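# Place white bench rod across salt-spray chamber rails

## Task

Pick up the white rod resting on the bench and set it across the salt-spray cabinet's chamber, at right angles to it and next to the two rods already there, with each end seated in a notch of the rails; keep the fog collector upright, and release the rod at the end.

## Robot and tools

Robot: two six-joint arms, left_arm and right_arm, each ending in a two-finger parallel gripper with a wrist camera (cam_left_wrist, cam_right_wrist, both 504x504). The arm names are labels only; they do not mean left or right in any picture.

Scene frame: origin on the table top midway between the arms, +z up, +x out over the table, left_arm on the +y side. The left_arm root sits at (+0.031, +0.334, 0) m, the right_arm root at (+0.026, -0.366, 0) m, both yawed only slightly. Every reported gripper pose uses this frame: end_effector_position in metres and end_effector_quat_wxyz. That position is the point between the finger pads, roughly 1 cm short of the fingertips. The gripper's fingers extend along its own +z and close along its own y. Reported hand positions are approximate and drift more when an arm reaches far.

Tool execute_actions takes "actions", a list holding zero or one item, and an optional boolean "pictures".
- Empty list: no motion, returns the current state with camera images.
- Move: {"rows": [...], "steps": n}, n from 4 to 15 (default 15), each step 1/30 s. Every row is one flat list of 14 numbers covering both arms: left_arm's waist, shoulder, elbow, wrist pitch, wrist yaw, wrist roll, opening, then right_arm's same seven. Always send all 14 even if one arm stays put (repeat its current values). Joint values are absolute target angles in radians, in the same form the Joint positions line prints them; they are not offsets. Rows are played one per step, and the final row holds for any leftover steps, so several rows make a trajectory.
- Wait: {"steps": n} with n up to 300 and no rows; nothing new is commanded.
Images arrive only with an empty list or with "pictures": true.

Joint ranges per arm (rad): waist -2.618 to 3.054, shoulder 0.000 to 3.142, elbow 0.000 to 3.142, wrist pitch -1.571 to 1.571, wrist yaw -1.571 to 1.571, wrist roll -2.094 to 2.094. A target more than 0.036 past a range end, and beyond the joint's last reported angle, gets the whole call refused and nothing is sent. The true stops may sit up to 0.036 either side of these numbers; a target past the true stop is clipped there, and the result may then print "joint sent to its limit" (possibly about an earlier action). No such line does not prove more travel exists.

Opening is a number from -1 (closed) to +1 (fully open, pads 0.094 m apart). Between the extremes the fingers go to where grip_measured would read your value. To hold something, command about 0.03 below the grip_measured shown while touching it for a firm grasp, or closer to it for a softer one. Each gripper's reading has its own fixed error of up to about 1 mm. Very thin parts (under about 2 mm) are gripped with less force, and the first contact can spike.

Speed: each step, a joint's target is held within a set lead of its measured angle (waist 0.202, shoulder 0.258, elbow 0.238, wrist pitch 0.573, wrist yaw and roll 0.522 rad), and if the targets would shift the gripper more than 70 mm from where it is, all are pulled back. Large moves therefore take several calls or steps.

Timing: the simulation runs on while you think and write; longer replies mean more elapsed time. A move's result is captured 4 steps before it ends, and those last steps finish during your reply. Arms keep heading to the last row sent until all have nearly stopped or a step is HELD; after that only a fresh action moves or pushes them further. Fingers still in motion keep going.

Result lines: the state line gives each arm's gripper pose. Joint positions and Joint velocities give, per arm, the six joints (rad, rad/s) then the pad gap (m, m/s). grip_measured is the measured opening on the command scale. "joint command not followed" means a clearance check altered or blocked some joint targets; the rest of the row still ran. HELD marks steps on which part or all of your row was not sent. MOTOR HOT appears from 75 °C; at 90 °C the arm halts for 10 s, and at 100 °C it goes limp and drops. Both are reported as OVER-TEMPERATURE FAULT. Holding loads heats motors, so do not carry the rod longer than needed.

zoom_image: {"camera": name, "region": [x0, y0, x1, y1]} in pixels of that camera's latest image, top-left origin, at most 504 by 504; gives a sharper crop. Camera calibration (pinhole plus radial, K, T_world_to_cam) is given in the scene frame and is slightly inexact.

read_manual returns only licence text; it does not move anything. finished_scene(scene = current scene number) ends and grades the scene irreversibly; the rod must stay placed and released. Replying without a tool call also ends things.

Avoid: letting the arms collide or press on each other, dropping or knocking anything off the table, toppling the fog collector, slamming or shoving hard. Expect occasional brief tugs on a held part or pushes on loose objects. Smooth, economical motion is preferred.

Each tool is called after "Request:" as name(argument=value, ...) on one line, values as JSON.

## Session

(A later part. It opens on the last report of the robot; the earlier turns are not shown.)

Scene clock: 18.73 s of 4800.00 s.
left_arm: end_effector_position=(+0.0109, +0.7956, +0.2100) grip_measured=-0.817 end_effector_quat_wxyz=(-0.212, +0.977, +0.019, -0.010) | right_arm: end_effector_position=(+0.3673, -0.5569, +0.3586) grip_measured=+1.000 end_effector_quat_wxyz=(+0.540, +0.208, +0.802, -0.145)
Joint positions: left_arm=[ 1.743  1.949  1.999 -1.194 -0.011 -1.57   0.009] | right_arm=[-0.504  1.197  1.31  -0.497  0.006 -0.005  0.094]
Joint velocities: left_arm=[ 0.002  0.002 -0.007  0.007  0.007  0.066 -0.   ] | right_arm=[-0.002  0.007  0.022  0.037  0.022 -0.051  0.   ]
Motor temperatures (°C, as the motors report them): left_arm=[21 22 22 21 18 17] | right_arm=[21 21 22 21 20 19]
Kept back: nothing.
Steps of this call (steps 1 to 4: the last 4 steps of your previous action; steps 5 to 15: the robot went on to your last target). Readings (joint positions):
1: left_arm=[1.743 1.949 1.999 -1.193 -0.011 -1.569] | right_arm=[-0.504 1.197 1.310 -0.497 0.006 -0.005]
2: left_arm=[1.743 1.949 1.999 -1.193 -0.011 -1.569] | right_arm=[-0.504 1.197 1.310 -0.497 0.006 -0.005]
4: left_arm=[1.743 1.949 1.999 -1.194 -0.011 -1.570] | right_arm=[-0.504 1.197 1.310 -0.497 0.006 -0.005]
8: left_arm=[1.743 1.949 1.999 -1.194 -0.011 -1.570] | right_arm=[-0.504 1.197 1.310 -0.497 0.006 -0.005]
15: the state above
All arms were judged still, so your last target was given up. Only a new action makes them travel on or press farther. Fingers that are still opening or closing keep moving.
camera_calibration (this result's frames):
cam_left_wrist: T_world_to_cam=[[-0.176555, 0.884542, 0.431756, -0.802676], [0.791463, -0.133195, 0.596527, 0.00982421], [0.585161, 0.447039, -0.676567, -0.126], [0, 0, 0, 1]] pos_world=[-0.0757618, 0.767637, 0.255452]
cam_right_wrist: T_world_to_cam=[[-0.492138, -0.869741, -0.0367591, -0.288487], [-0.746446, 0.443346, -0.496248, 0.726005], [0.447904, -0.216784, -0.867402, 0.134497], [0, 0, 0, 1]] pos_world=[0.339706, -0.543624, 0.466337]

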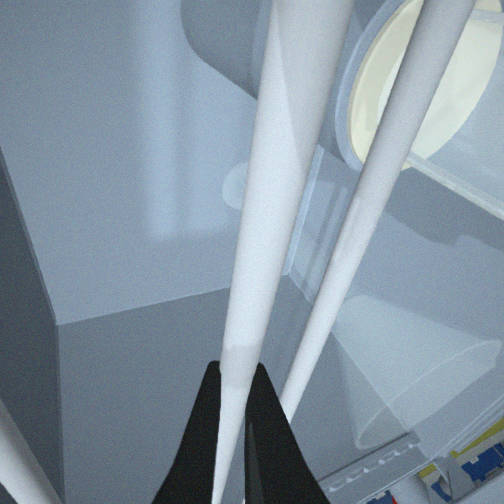

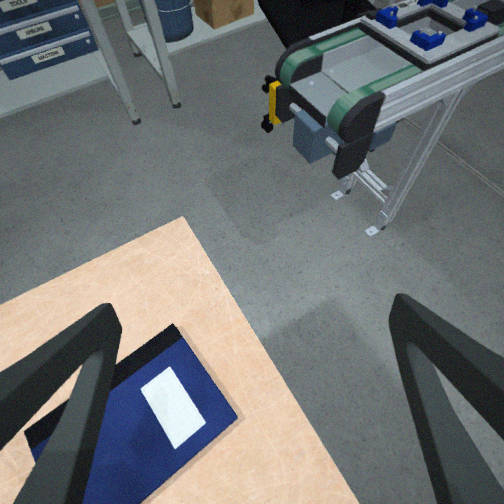

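Lower, release, retreat and inspect.

Request:
execute_actions(actions=[{"rows":[[1.735,1.97,2.02,-1.25,0,-1.571,-0.9,-0.5,1.2,1.3,-0.5,0,0,1]]}])

Request:
execute_actions(actions=[{"rows":[[1.735,1.97,2.02,-1.25,0,-1.571,-0.5,-0.5,1.2,1.3,-0.5,0,0,1]]}])

Request:
execute_actions(actions=[{"rows":[[1.735,1.75,2.02,-1.2,0,-1.571,-0.5,-0.5,1.2,1.3,-0.5,0,0,1]]}])

Request:
execute_actions(actions=[{"rows":[[1.65,1.0,1.7,-1.1,0,0,1,-0.5,1.2,1.3,-0.5,0,0,1]]}])

Request:
execute_actions(actions=[{"steps":30}], pictures=true)

Scene clock: 19.33 s of 4800.00 s.
left_arm: end_effector_position=(+0.0111, +0.7901, +0.1975) grip_measured=-0.817 end_effector_quat_wxyz=(-0.186, +0.982, +0.021, -0.009) | right_arm: end_effector_position=(+0.3673, -0.5569, +0.3586) grip_measured=+1.000 end_effector_quat_wxyz=(+0.540, +0.208, +0.802, -0.145)
Joint positions: left_arm=[ 1.743  1.97   1.999 -1.226 -0.011 -1.574  0.009] | right_arm=[-0.504  1.197  1.31  -0.497  0.006 -0.005  0.094]
Joint velocities: left_arm=[-0.002 -0.012  0.007 -0.037 -0.007  0.051 -0.001] | right_arm=[ 0.007  0.012  0.007 -0.051 -0.037  0.037  0.   ]
Motor temperatures (°C, as the motors report them): left_arm=[21 22 22 21 18 17] | right_arm=[21 21 22 21 20 19]
Steps of this call (steps 1 to 7: nothing new was sent; steps 8 to 18: the first 11 steps of this action). Readings (joint positions):
8: left_arm=[1.743 1.950 1.999 -1.197 -0.011 -1.570] | right_arm=[-0.504 1.197 1.310 -0.497 0.006 -0.005]
9: left_arm=[1.743 1.952 1.999 -1.202 -0.011 -1.571] | right_arm=[-0.504 1.197 1.310 -0.497 0.006 -0.005]
11: left_arm=[1.743 1.958 1.999 -1.213 -0.011 -1.572] | right_arm=[-0.504 1.197 1.310 -0.497 0.006 -0.005]
15: left_arm=[1.743 1.969 1.999 -1.224 -0.011 -1.573] | right_arm=[-0.504 1.197 1.310 -0.497 0.006 -0.005]
18: the state above

Scene clock: 19.83 s of 4800.00 s.
left_arm: end_effector_position=(+0.0125, +0.7896, +0.1973) grip_measured=-0.503 end_effector_quat_wxyz=(-0.184, +0.983, +0.021, -0.006) | right_arm: end_effector_position=(+0.3673, -0.5569, +0.3586) grip_measured=+1.000 end_effector_quat_wxyz=(+0.540, +0.208, +0.802, -0.145)
Joint positions: left_arm=[ 1.742  1.97   1.999 -1.229 -0.006 -1.575  0.023] | right_arm=[-0.504  1.197  1.31  -0.497  0.006 -0.005  0.094]
Joint velocities: left_arm=[-0.017  0.002  0.007 -0.037  0.095  0.081 -0.   ] | right_arm=[ 0.007 -0.012 -0.007 -0.022  0.037 -0.037  0.   ]
Motor temperatures (°C, as the motors report them): left_arm=[21 22 22 21 18 17] | right_arm=[21 21 22 21 20 19]
Steps of this call (steps 1 to 4: the last 4 steps of your previous action; steps 5 to 15: the first 11 steps of this action). Readings (joint positions):
5: left_arm=[1.743 1.970 1.999 -1.227 -0.011 -1.575] | right_arm=[-0.504 1.197 1.310 -0.497 0.006 -0.005]
6: left_arm=[1.742 1.970 1.999 -1.228 -0.010 -1.575] | right_arm=[-0.504 1.197 1.310 -0.497 0.006 -0.005]
8: left_arm=[1.742 1.970 1.999 -1.228 -0.008 -1.575] | right_arm=[-0.504 1.197 1.310 -0.497 0.006 -0.005]
12: left_arm=[1.742 1.970 1.999 -1.228 -0.006 -1.575] | right_arm=[-0.504 1.197 1.310 -0.497 0.006 -0.005]
15: the state above

Scene clock: 20.33 s of 4800.00 s.
left_arm: end_effector_position=(+0.0136, +0.7632, +0.3047) grip_measured=-0.503 end_effector_quat_wxyz=(-0.314, +0.949, +0.020, -0.007) | right_arm: end_effector_position=(+0.3673, -0.5569, +0.3586) grip_measured=+1.000 end_effector_quat_wxyz=(+0.540, +0.208, +0.802, -0.145)
Joint positions: left_arm=[ 1.742  1.731  2.008 -1.209 -0.005 -1.575  0.023] | right_arm=[-0.504  1.197  1.31  -0.497  0.006 -0.005  0.094]
Joint velocities: left_arm=[-0.002 -0.066  0.017  0.037 -0.066 -0.007 -0.001] | right_arm=[-0.002 -0.002 -0.002 -0.066 -0.037  0.051  0.   ]
Motor temperatures (°C, as the motors report them): left_arm=[21 22 22 21 18 17] | right_arm=[21 21 23 21 20 19]
Steps of this call (steps 1 to 4: the last 4 steps of your previous action; steps 5 to 15: the first 11 steps of this action). Readings (joint positions):
5: left_arm=[1.742 1.960 1.998 -1.226 -0.005 -1.575] | right_arm=[-0.504 1.197 1.310 -0.497 0.006 -0.005]
6: left_arm=[1.742 1.946 1.995 -1.226 -0.005 -1.575] | right_arm=[-0.504 1.197 1.310 -0.497 0.006 -0.005]
8: left_arm=[1.742 1.894 1.995 -1.223 -0.005 -1.575] | right_arm=[-0.504 1.197 1.310 -0.497 0.006 -0.005]
12: left_arm=[1.742 1.766 1.997 -1.213 -0.005 -1.575] | right_arm=[-0.504 1.197 1.310 -0.497 0.006 -0.005]
15: the state above

Scene clock: 20.83 s of 4800.00 s.
left_arm: end_effector_position=(+0.0478, +0.6339, +0.4042) grip_measured=+1.000 end_effector_quat_wxyz=(-0.442, +0.791, -0.382, -0.181) | right_arm: end_effector_position=(+0.3673, -0.5569, +0.3586) grip_measured=+1.000 end_effector_quat_wxyz=(+0.540, +0.208, +0.802, -0.145)
Joint positions: left_arm=[ 1.649  1.156  1.705 -1.122  0.005 -0.73   0.094] | right_arm=[-0.504  1.197  1.31  -0.497  0.006 -0.005  0.094]
Joint velocities: left_arm=[ 0.007 -1.643 -0.002  0.125 -0.007  2.366  0.   ] | right_arm=[ 0.002 -0.007  0.012  0.022  0.037 -0.022  0.   ]
Motor temperatures (°C, as the motors report them): left_arm=[21 22 22 21 18 17] | right_arm=[21 21 23 21 20 19]
Steps of this call (steps 1 to 4: the last 4 steps of your previous action; steps 5 to 15: the first 11 steps of this action). Readings (joint positions):
5: left_arm=[1.733 1.710 1.959 -1.167 -0.008 -1.499] | right_arm=[-0.504 1.197 1.310 -0.497 0.006 -0.005]
6: left_arm=[1.716 1.655 1.866 -1.130 -0.010 -1.400] | right_arm=[-0.504 1.197 1.310 -0.497 0.006 -0.005]
8: left_arm=[1.670 1.535 1.738 -1.140 -0.003 -1.225] | right_arm=[-0.504 1.197 1.310 -0.497 0.006 -0.005]
12: left_arm=[1.649 1.327 1.705 -1.139 0.005 -0.944] | right_arm=[-0.504 1.197 1.310 -0.497 0.006 -0.005]
15: the state above

Scene clock: 21.83 s of 4800.00 s.
left_arm: end_effector_position=(+0.0452, +0.5866, +0.4491) grip_measured=+1.000 end_effector_quat_wxyz=(-0.406, +0.575, -0.602, -0.377) | right_arm: end_effector_position=(+0.3673, -0.5569, +0.3586) grip_measured=+1.000 end_effector_quat_wxyz=(+0.540, +0.208, +0.802, -0.145)
Joint positions: left_arm=[ 1.649  0.996  1.705 -1.105  0.005 -0.012  0.094] | right_arm=[-0.504  1.197  1.31  -0.497  0.006 -0.005  0.094]
Joint velocities: left_arm=[-0.007 -0.012 -0.002  0.007 -0.022  0.007  0.   ] | right_arm=[-0.002  0.017 -0.022  0.007 -0.081  0.022  0.   ]
Motor temperatures (°C, as the motors report them): left_arm=[21 22 22 21 18 17] | right_arm=[21 21 23 21 20 19]
Kept back: nothing.
Steps of this call (steps 1 to 4: the last 4 steps of your previous action; steps 5 to 30: the robot went on to your last target). Readings (joint positions):
1: left_arm=[1.649 1.100 1.705 -1.118 0.005 -0.636] | right_arm=[-0.504 1.197 1.310 -0.497 0.006 -0.005]
2: left_arm=[1.649 1.049 1.705 -1.113 0.005 -0.538] | right_arm=[-0.504 1.197 1.310 -0.497 0.006 -0.005]
4: left_arm=[1.649 0.975 1.705 -1.106 0.005 -0.355] | right_arm=[-0.504 1.197 1.310 -0.497 0.006 -0.005]
8: left_arm=[1.649 0.961 1.705 -1.105 0.005 -0.151] | right_arm=[-0.504 1.197 1.310 -0.497 0.006 -0.005]
30: the state above
camera_calibration (this result's frames):
cam_left_wrist: T_world_to_cam=[[0.987904, -0.0199567, 0.153775, -0.112248], [0.0566347, -0.876738, -0.477622, 0.764011], [0.144352, 0.480554, -0.865003, 0.194027], [0, 0, 0, 1]] pos_world=[0.0396123, 0.574357, 0.550003]
cam_right_wrist: T_world_to_cam=[[-0.492138, -0.869741, -0.0367591, -0.288487], [-0.746446, 0.443346, -0.496248, 0.726005], [0.447904, -0.216784, -0.867402, 0.134497], [0, 0, 0, 1]] pos_world=[0.339706, -0.543624, 0.466337]

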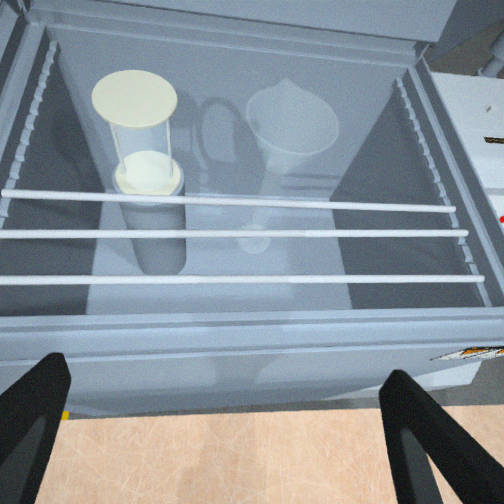

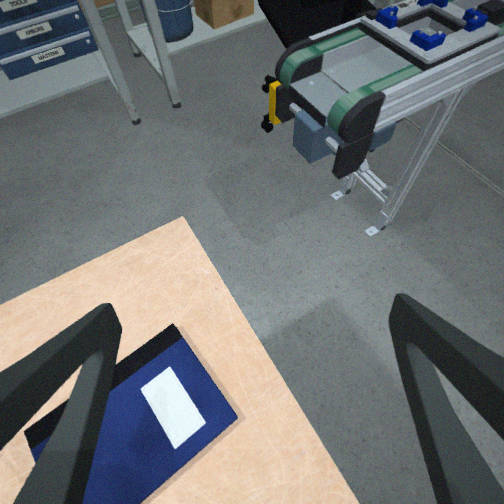

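Request:
execute_actions(actions=[{"rows":[[1.735,1.75,2.02,-1.2,0,-1.571,-0.5,-0.5,1.2,1.3,-0.5,0,0,1]]}])

Request:
execute_actions(actions=[{"steps":20}])

Request:
execute_actions(actions=[{"rows":[[1.735,1.96,2.02,-1.24,0,-1.571,-0.5,-0.5,1.2,1.3,-0.5,0,0,1]]}])

Request:
execute_actions(actions=[{"rows":[[1.735,1.96,2.02,-1.24,0,-1.571,-0.9,-0.5,1.2,1.3,-0.5,0,0,1]]}])

Request:
execute_actions(actions=[{"rows":[[1.735,1.92,2.02,-1.24,0,-1.571,-0.9,-0.5,1.2,1.3,-0.5,0,0,1]]}])

Request:
execute_actions(actions=[{"rows":[[1.735,1.92,2.02,-1.26,0,-1.53,-0.9,-0.5,1.2,1.3,-0.5,0,0,1]]}])

Request:
execute_actions(actions=[{"rows":[[1.735,1.97,2.02,-1.28,0,-1.53,-0.9,-0.5,1.2,1.3,-0.5,0,0,1]]}])

Request:
execute_actions(actions=[{"rows":[[1.735,1.97,2.02,-1.28,0,-1.53,-0.5,-0.5,1.2,1.3,-0.5,0,0,1]]}])

Request:
execute_actions(actions=[{"rows":[[1.735,1.75,2.02,-1.2,0,-1.53,-0.5,-0.5,1.2,1.3,-0.5,0,0,1]]}])

Request:
execute_actions(actions=[{"rows":[[1.75,1.0,1.8,-1.2,0,0,1,-0.5,1.2,1.3,-0.5,0,0,1]]}])

Request:
execute_actions(actions=[{"steps":30}], pictures=true)

Scene clock: 22.67 s of 4800.00 s.
left_arm: end_effector_position=(+0.0244, +0.7433, +0.3688) grip_measured=-0.497 end_effector_quat_wxyz=(-0.377, +0.853, -0.328, -0.149) | right_arm: end_effector_position=(+0.3673, -0.5569, +0.3586) grip_measured=+1.000 end_effector_quat_wxyz=(+0.540, +0.208, +0.802, -0.145)
Joint positions: left_arm=[ 1.722  1.587  1.998 -1.146  0.007 -0.821  0.024] | right_arm=[-0.504  1.197  1.31  -0.497  0.006 -0.005  0.094]
Joint velocities: left_arm=[ 0.002  1.609 -0.022  0.051  0.037 -2.176 -0.   ] | right_arm=[ 0.007  0.012 -0.002  0.081 -0.007 -0.037  0.   ]
Motor temperatures (°C, as the motors report them): left_arm=[21 22 22 21 18 17] | right_arm=[21 21 23 21 20 19]
Steps of this call (steps 1 to 14: the robot went on to your last target; steps 15 to 25: the first 11 steps of this action). Readings (joint positions):
15: left_arm=[1.663 1.028 1.747 -1.145 0.012 -0.085] | right_arm=[-0.504 1.197 1.310 -0.497 0.006 -0.005]
16: left_arm=[1.690 1.087 1.834 -1.182 0.011 -0.185] | right_arm=[-0.504 1.197 1.310 -0.497 0.006 -0.005]
18: left_arm=[1.718 1.217 1.966 -1.164 0.007 -0.365] | right_arm=[-0.504 1.197 1.310 -0.497 0.006 -0.005]
22: left_arm=[1.722 1.421 1.998 -1.145 0.007 -0.625] | right_arm=[-0.504 1.197 1.310 -0.497 0.006 -0.005]
25: the state above

Scene clock: 23.33 s of 4800.00 s.
left_arm: end_effector_position=(+0.0213, +0.7737, +0.2914) grip_measured=-0.497 end_effector_quat_wxyz=(-0.307, +0.952, +0.003, -0.003) | right_arm: end_effector_position=(+0.3673, -0.5569, +0.3586) grip_measured=+1.000 end_effector_quat_wxyz=(+0.540, +0.208, +0.802, -0.145)
Joint positions: left_arm=[ 1.728  1.763  1.998 -1.183  0.007 -1.555  0.024] | right_arm=[-0.504  1.197  1.31  -0.497  0.006 -0.005  0.094]
Joint velocities: left_arm=[-0.007 -0.012 -0.012 -0.022 -0.037 -0.095 -0.001] | right_arm=[-0.002 -0.012  0.002 -0.007  0.022 -0.007  0.   ]
Motor temperatures (°C, as the motors report them): left_arm=[21 22 22 21 18 17] | right_arm=[21 21 23 21 20 19]
Kept back: nothing.
Steps of this call (steps 1 to 4: the last 4 steps of your previous action; steps 5 to 20: the robot went on to your last target). Readings (joint positions):
1: left_arm=[1.723 1.645 1.998 -1.147 0.007 -0.915] | right_arm=[-0.504 1.197 1.310 -0.497 0.006 -0.005]
2: left_arm=[1.723 1.698 1.998 -1.149 0.007 -1.014] | right_arm=[-0.504 1.197 1.310 -0.497 0.006 -0.005]
4: left_arm=[1.726 1.784 1.998 -1.159 0.007 -1.202] | right_arm=[-0.504 1.197 1.310 -0.497 0.006 -0.005]
8: left_arm=[1.728 1.822 1.998 -1.181 0.007 -1.418] | right_arm=[-0.504 1.197 1.310 -0.497 0.006 -0.005]
20: the state above

Scene clock: 23.70 s of 4800.00 s.
left_arm: end_effector_position=(+0.0209, +0.7962, +0.1939) grip_measured=-0.497 end_effector_quat_wxyz=(-0.186, +0.983, +0.007, +0.001) | right_arm: end_effector_position=(+0.3673, -0.5569, +0.3586) grip_measured=+1.000 end_effector_quat_wxyz=(+0.540, +0.208, +0.802, -0.145)
Joint positions: left_arm=[ 1.728  1.993  2.017 -1.221  0.007 -1.563  0.024] | right_arm=[-0.504  1.197  1.31  -0.497  0.006 -0.005  0.094]
Joint velocities: left_arm=[-0.017 -0.051 -0.012  0.007 -0.037 -0.051 -0.   ] | right_arm=[ 0.002 -0.002  0.012 -0.007 -0.11   0.051  0.   ]
Motor temperatures (°C, as the motors report them): left_arm=[21 23 22 21 18 17] | right_arm=[21 21 23 21 20 19]
Steps of this call (steps 1 to 11: the first 11 steps of this action). Readings (joint positions):
1: left_arm=[1.728 1.777 2.004 -1.189 0.007 -1.557] | right_arm=[-0.504 1.197 1.310 -0.497 0.006 -0.005]
2: left_arm=[1.728 1.799 2.015 -1.193 0.007 -1.558] | right_arm=[-0.504 1.197 1.310 -0.497 0.006 -0.005]
4: left_arm=[1.728 1.865 2.020 -1.194 0.007 -1.560] | right_arm=[-0.504 1.197 1.310 -0.497 0.006 -0.005]
8: left_arm=[1.728 1.985 2.020 -1.212 0.007 -1.562] | right_arm=[-0.504 1.197 1.310 -0.497 0.006 -0.005]
11: the state above

Scene clock: 24.20 s of 4800.00 s.
left_arm: end_effector_position=(+0.0209, +0.7957, +0.1965) grip_measured=-0.837 end_effector_quat_wxyz=(-0.188, +0.982, +0.014, +0.002) | right_arm: end_effector_position=(+0.3673, -0.5569, +0.3586) grip_measured=+1.000 end_effector_quat_wxyz=(+0.540, +0.208, +0.802, -0.145)
Joint positions: left_arm=[ 1.728  1.987  2.017 -1.222  0.007 -1.578  0.008] | right_arm=[-0.504  1.197  1.31  -0.497  0.006 -0.005  0.094]
Joint velocities: left_arm=[-0.002 -0.007 -0.002 -0.022  0.007  0.007  0.   ] | right_arm=[-0.007  0.012 -0.007 -0.066 -0.037  0.051  0.   ]
Motor temperatures (°C, as the motors report them): left_arm=[21 23 22 21 18 17] | right_arm=[21 21 23 21 20 19]
Steps of this call (steps 1 to 4: the last 4 steps of your previous action; steps 5 to 15: the first 11 steps of this action). Readings (joint positions):
5: left_arm=[1.728 1.987 2.017 -1.224 0.007 -1.563] | right_arm=[-0.504 1.197 1.310 -0.497 0.006 -0.005]
6: left_arm=[1.728 1.987 2.017 -1.223 0.007 -1.565] | right_arm=[-0.504 1.197 1.310 -0.497 0.006 -0.005]
8: left_arm=[1.728 1.987 2.017 -1.222 0.007 -1.573] | right_arm=[-0.504 1.197 1.310 -0.497 0.006 -0.005]
12: left_arm=[1.728 1.987 2.017 -1.222 0.007 -1.577] | right_arm=[-0.504 1.197 1.310 -0.497 0.006 -0.005]
15: the state above

Scene clock: 24.70 s of 4800.00 s.
left_arm: end_effector_position=(+0.0210, +0.7915, +0.2146) grip_measured=-0.837 end_effector_quat_wxyz=(-0.207, +0.978, +0.014, +0.002) | right_arm: end_effector_position=(+0.3673, -0.5569, +0.3586) grip_measured=+1.000 end_effector_quat_wxyz=(+0.540, +0.208, +0.802, -0.145)
Joint positions: left_arm=[ 1.728  1.945  2.017 -1.224  0.007 -1.578  0.008] | right_arm=[-0.504  1.197  1.31  -0.497  0.006 -0.005  0.094]
Joint velocities: left_arm=[ 0.002 -0.007  0.007 -0.051 -0.022 -0.037 -0.   ] | right_arm=[-0.017 -0.007 -0.007  0.007 -0.095 -0.081  0.   ]
Motor temperatures (°C, as the motors report them): left_arm=[21 23 22 21 18 17] | right_arm=[21 21 23 21 20 19]
Steps of this call (steps 1 to 4: the last 4 steps of your previous action; steps 5 to 15: the first 11 steps of this action). Readings (joint positions):
5: left_arm=[1.728 1.984 2.017 -1.222 0.007 -1.578] | right_arm=[-0.504 1.197 1.310 -0.497 0.006 -0.005]
6: left_arm=[1.728 1.981 2.017 -1.223 0.007 -1.579] | right_arm=[-0.504 1.197 1.310 -0.497 0.006 -0.005]
8: left_arm=[1.728 1.969 2.017 -1.223 0.007 -1.579] | right_arm=[-0.504 1.197 1.310 -0.497 0.006 -0.005]
12: left_arm=[1.728 1.947 2.017 -1.223 0.007 -1.578] | right_arm=[-0.504 1.197 1.310 -0.497 0.006 -0.005]
15: the state above

Scene clock: 25.20 s of 4800.00 s.
left_arm: end_effector_position=(+0.0211, +0.7868, +0.2126) grip_measured=-0.837 end_effector_quat_wxyz=(-0.198, +0.980, -0.002, -0.001) | right_arm: end_effector_position=(+0.3673, -0.5569, +0.3586) grip_measured=+1.000 end_effector_quat_wxyz=(+0.540, +0.208, +0.802, -0.145)
Joint positions: left_arm=[ 1.728  1.945  2.017 -1.245  0.007 -1.545  0.008] | right_arm=[-0.504  1.197  1.31  -0.497  0.006 -0.005  0.094]
Joint velocities: left_arm=[ 0.017  0.007  0.007 -0.066 -0.066  0.037 -0.   ] | right_arm=[-0.007  0.002  0.007  0.022  0.007 -0.066  0.   ]
Motor temperatures (°C, as the motors report them): left_arm=[21 23 22 21 18 17] | right_arm=[21 21 23 21 20 19]
Steps of this call (steps 1 to 4: the last 4 steps of your previous action; steps 5 to 15: the first 11 steps of this action). Readings (joint positions):
5: left_arm=[1.728 1.945 2.017 -1.228 0.007 -1.573] | right_arm=[-0.504 1.197 1.310 -0.497 0.006 -0.005]
6: left_arm=[1.728 1.945 2.017 -1.231 0.007 -1.568] | right_arm=[-0.504 1.197 1.310 -0.497 0.006 -0.005]
8: left_arm=[1.728 1.945 2.017 -1.236 0.007 -1.559] | right_arm=[-0.504 1.197 1.310 -0.497 0.006 -0.005]
12: left_arm=[1.728 1.945 2.017 -1.242 0.007 -1.550] | right_arm=[-0.504 1.197 1.310 -0.497 0.006 -0.005]
15: the state above

Scene clock: 25.70 s of 4800.00 s.
left_arm: end_effector_position=(+0.0211, +0.7864, +0.2004) grip_measured=-0.837 end_effector_quat_wxyz=(-0.179, +0.984, -0.002, -0.001) | right_arm: end_effector_position=(+0.3673, -0.5569, +0.3586) grip_measured=+1.000 end_effector_quat_wxyz=(+0.540, +0.208, +0.802, -0.145)
Joint positions: left_arm=[ 1.728  1.971  2.017 -1.257  0.007 -1.545  0.008] | right_arm=[-0.504  1.197  1.31  -0.497  0.006 -0.005  0.094]
Joint velocities: left_arm=[-0.022 -0.017  0.012 -0.007 -0.051 -0.007  0.   ] | right_arm=[-0.007  0.007 -0.012 -0.007  0.051 -0.081  0.   ]
Motor temperatures (°C, as the motors report them): left_arm=[21 23 22 21 18 17] | right_arm=[21 21 23 21 20 19]
Steps of this call (steps 1 to 4: the last 4 steps of your previous action; steps 5 to 15: the first 11 steps of this action). Readings (joint positions):
5: left_arm=[1.728 1.947 2.017 -1.247 0.007 -1.545] | right_arm=[-0.504 1.197 1.310 -0.497 0.006 -0.005]
6: left_arm=[1.728 1.949 2.017 -1.249 0.007 -1.545] | right_arm=[-0.504 1.197 1.310 -0.497 0.006 -0.005]
8: left_arm=[1.728 1.956 2.017 -1.253 0.007 -1.545] | right_arm=[-0.504 1.197 1.310 -0.497 0.006 -0.005]
12: left_arm=[1.728 1.969 2.017 -1.256 0.007 -1.545] | right_arm=[-0.504 1.197 1.310 -0.497 0.006 -0.005]
15: the state above

Scene clock: 26.20 s of 4800.00 s.
left_arm: end_effector_position=(+0.0211, +0.7859, +0.2003) grip_measured=-0.503 end_effector_quat_wxyz=(-0.178, +0.984, -0.003, -0.001) | right_arm: end_effector_position=(+0.3673, -0.5569, +0.3586) grip_measured=+1.000 end_effector_quat_wxyz=(+0.540, +0.208, +0.802, -0.145)
Joint positions: left_arm=[ 1.728  1.971  2.017 -1.258  0.007 -1.543  0.023] | right_arm=[-0.504  1.197  1.31  -0.497  0.006 -0.005  0.094]
Joint velocities: left_arm=[ 0.007 -0.002  0.007 -0.037  0.051  0.022  0.   ] | right_arm=[ 0.012 -0.007 -0.002 -0.022 -0.022  0.022  0.   ]
Motor temperatures (°C, as the motors report them): left_arm=[21 23 22 21 18 17] | right_arm=[21 21 23 21 20 19]
Steps of this call (steps 1 to 4: the last 4 steps of your previous action; steps 5 to 15: the first 11 steps of this action). Readings (joint positions):
5: left_arm=[1.728 1.971 2.017 -1.257 0.007 -1.544] | right_arm=[-0.504 1.197 1.310 -0.497 0.006 -0.005]
6: left_arm=[1.728 1.971 2.017 -1.257 0.007 -1.544] | right_arm=[-0.504 1.197 1.310 -0.497 0.006 -0.005]
8: left_arm=[1.728 1.971 2.017 -1.258 0.007 -1.544] | right_arm=[-0.504 1.197 1.310 -0.497 0.006 -0.005]
12: left_arm=[1.728 1.971 2.017 -1.258 0.007 -1.543] | right_arm=[-0.504 1.197 1.310 -0.497 0.006 -0.005]
15: the state above

Scene clock: 26.70 s of 4800.00 s.
left_arm: end_effector_position=(+0.0217, +0.7619, +0.3040) grip_measured=-0.503 end_effector_quat_wxyz=(-0.312, +0.950, -0.003, -0.005) | right_arm: end_effector_position=(+0.3673, -0.5569, +0.3586) grip_measured=+1.000 end_effector_quat_wxyz=(+0.540, +0.208, +0.802, -0.145)
Joint positions: left_arm=[ 1.728  1.728  2.004 -1.213  0.007 -1.543  0.023] | right_arm=[-0.504  1.197  1.31  -0.497  0.006 -0.005  0.094]
Joint velocities: left_arm=[-0.002 -0.002 -0.007 -0.007  0.022  0.022  0.001] | right_arm=[-0.012 -0.017 -0.007  0.037 -0.007  0.022  0.   ]
Motor temperatures (°C, as the motors report them): left_arm=[21 24 22 21 18 17] | right_arm=[21 21 23 21 20 19]
Steps of this call (steps 1 to 4: the last 4 steps of your previous action; steps 5 to 15: the first 11 steps of this action). Readings (joint positions):
5: left_arm=[1.728 1.960 2.014 -1.253 0.007 -1.543] | right_arm=[-0.504 1.197 1.310 -0.497 0.006 -0.005]
6: left_arm=[1.728 1.944 2.006 -1.249 0.007 -1.543] | right_arm=[-0.504 1.197 1.310 -0.497 0.006 -0.005]
8: left_arm=[1.728 1.889 2.004 -1.244 0.007 -1.543] | right_arm=[-0.504 1.197 1.310 -0.497 0.006 -0.005]
12: left_arm=[1.728 1.761 2.004 -1.220 0.007 -1.543] | right_arm=[-0.504 1.197 1.310 -0.497 0.006 -0.005]
15: the state above

Scene clock: 27.20 s of 4800.00 s.
left_arm: end_effector_position=(+0.0209, +0.6329, +0.4120) grip_measured=+1.000 end_effector_quat_wxyz=(-0.425, +0.818, -0.337, -0.189) | right_arm: end_effector_position=(+0.3673, -0.5569, +0.3586) grip_measured=+1.000 end_effector_quat_wxyz=(+0.540, +0.208, +0.802, -0.145)
Joint positions: left_arm=[ 1.741  1.205  1.805 -1.202  0.007 -0.757  0.094] | right_arm=[-0.504  1.197  1.31  -0.497  0.006 -0.005  0.094]
Joint velocities: left_arm=[ 0.017 -1.614 -0.007  0.007 -0.037  1.824  0.   ] | right_arm=[ 0.002 -0.002 -0.007 -0.022  0.081 -0.022  0.   ]
Motor temperatures (°C, as the motors report them): left_arm=[21 24 22 21 18 17] | right_arm=[21 21 23 22 20 19]
Steps of this call (steps 1 to 4: the last 4 steps of your previous action; steps 5 to 15: the first 11 steps of this action). Readings (joint positions):
5: left_arm=[1.730 1.713 1.962 -1.184 0.007 -1.467] | right_arm=[-0.504 1.197 1.310 -0.497 0.006 -0.005]
6: left_arm=[1.732 1.665 1.891 -1.171 0.007 -1.373] | right_arm=[-0.504 1.197 1.310 -0.497 0.006 -0.005]
8: left_arm=[1.739 1.569 1.816 -1.203 0.007 -1.223] | right_arm=[-0.504 1.197 1.310 -0.497 0.006 -0.005]
12: left_arm=[1.741 1.372 1.805 -1.206 0.007 -0.955] | right_arm=[-0.504 1.197 1.310 -0.497 0.006 -0.005]
15: the state above

Scene clock: 28.20 s of 4800.00 s.
left_arm: end_effector_position=(+0.0233, +0.5661, +0.4642) grip_measured=+1.000 end_effector_quat_wxyz=(-0.391, +0.600, -0.575, -0.396) | right_arm: end_effector_position=(+0.3673, -0.5569, +0.3586) grip_measured=+1.000 end_effector_quat_wxyz=(+0.540, +0.208, +0.802, -0.145)
Joint positions: left_arm=[ 1.741  0.996  1.805 -1.199  0.007 -0.012  0.094] | right_arm=[-0.504  1.197  1.31  -0.497  0.006 -0.005  0.094]
Joint velocities: left_arm=[-0.002 -0.007 -0.007  0.051  0.007 -0.066  0.   ] | right_arm=[ 0.002  0.007 -0.017  0.066  0.037 -0.007  0.   ]
Motor temperatures (°C, as the motors report them): left_arm=[21 23 22 21 18 17] | right_arm=[21 21 23 22 20 19]
Kept back: nothing.
Steps of this call (steps 1 to 4: the last 4 steps of your previous action; steps 5 to 30: the robot went on to your last target). Readings (joint positions):
1: left_arm=[1.741 1.148 1.805 -1.200 0.007 -0.677] | right_arm=[-0.504 1.197 1.310 -0.497 0.006 -0.005]
2: left_arm=[1.741 1.093 1.805 -1.200 0.007 -0.582] | right_arm=[-0.504 1.197 1.310 -0.497 0.006 -0.005]
4: left_arm=[1.741 1.001 1.805 -1.199 0.007 -0.393] | right_arm=[-0.504 1.197 1.310 -0.497 0.006 -0.005]
8: left_arm=[1.741 0.951 1.805 -1.199 0.007 -0.166] | right_arm=[-0.504 1.197 1.310 -0.497 0.006 -0.005]
30: the state above
camera_calibration (this result's frames):
cam_left_wrist: T_world_to_cam=[[0.985599, 0.0671244, 0.155205, -0.143268], [0.134997, -0.865074, -0.483139, 0.748637], [0.101833, 0.497134, -0.861678, 0.210188], [0, 0, 0, 1]] pos_world=[0.0187366, 0.552752, 0.565045]
cam_right_wrist: T_world_to_cam=[[-0.492138, -0.869741, -0.0367591, -0.288487], [-0.746446, 0.443346, -0.496248, 0.726005], [0.447904, -0.216784, -0.867402, 0.134497], [0, 0, 0, 1]] pos_world=[0.339706, -0.543624, 0.466337]

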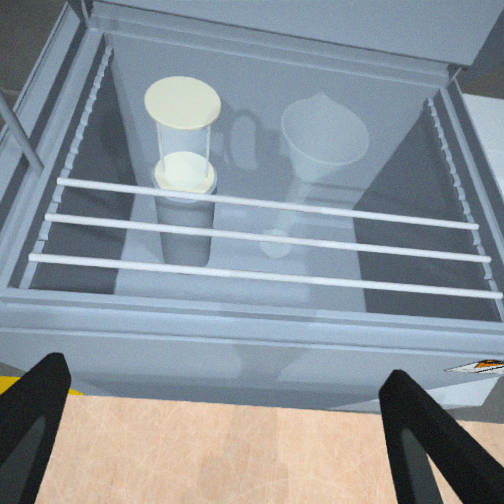

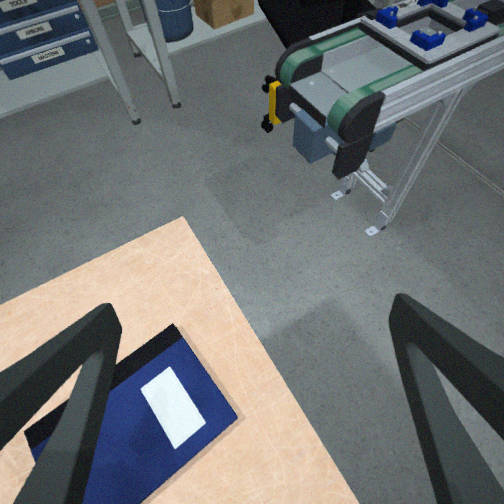

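Request:
finished_scene(scene=1)

The scene is finished: the task was done.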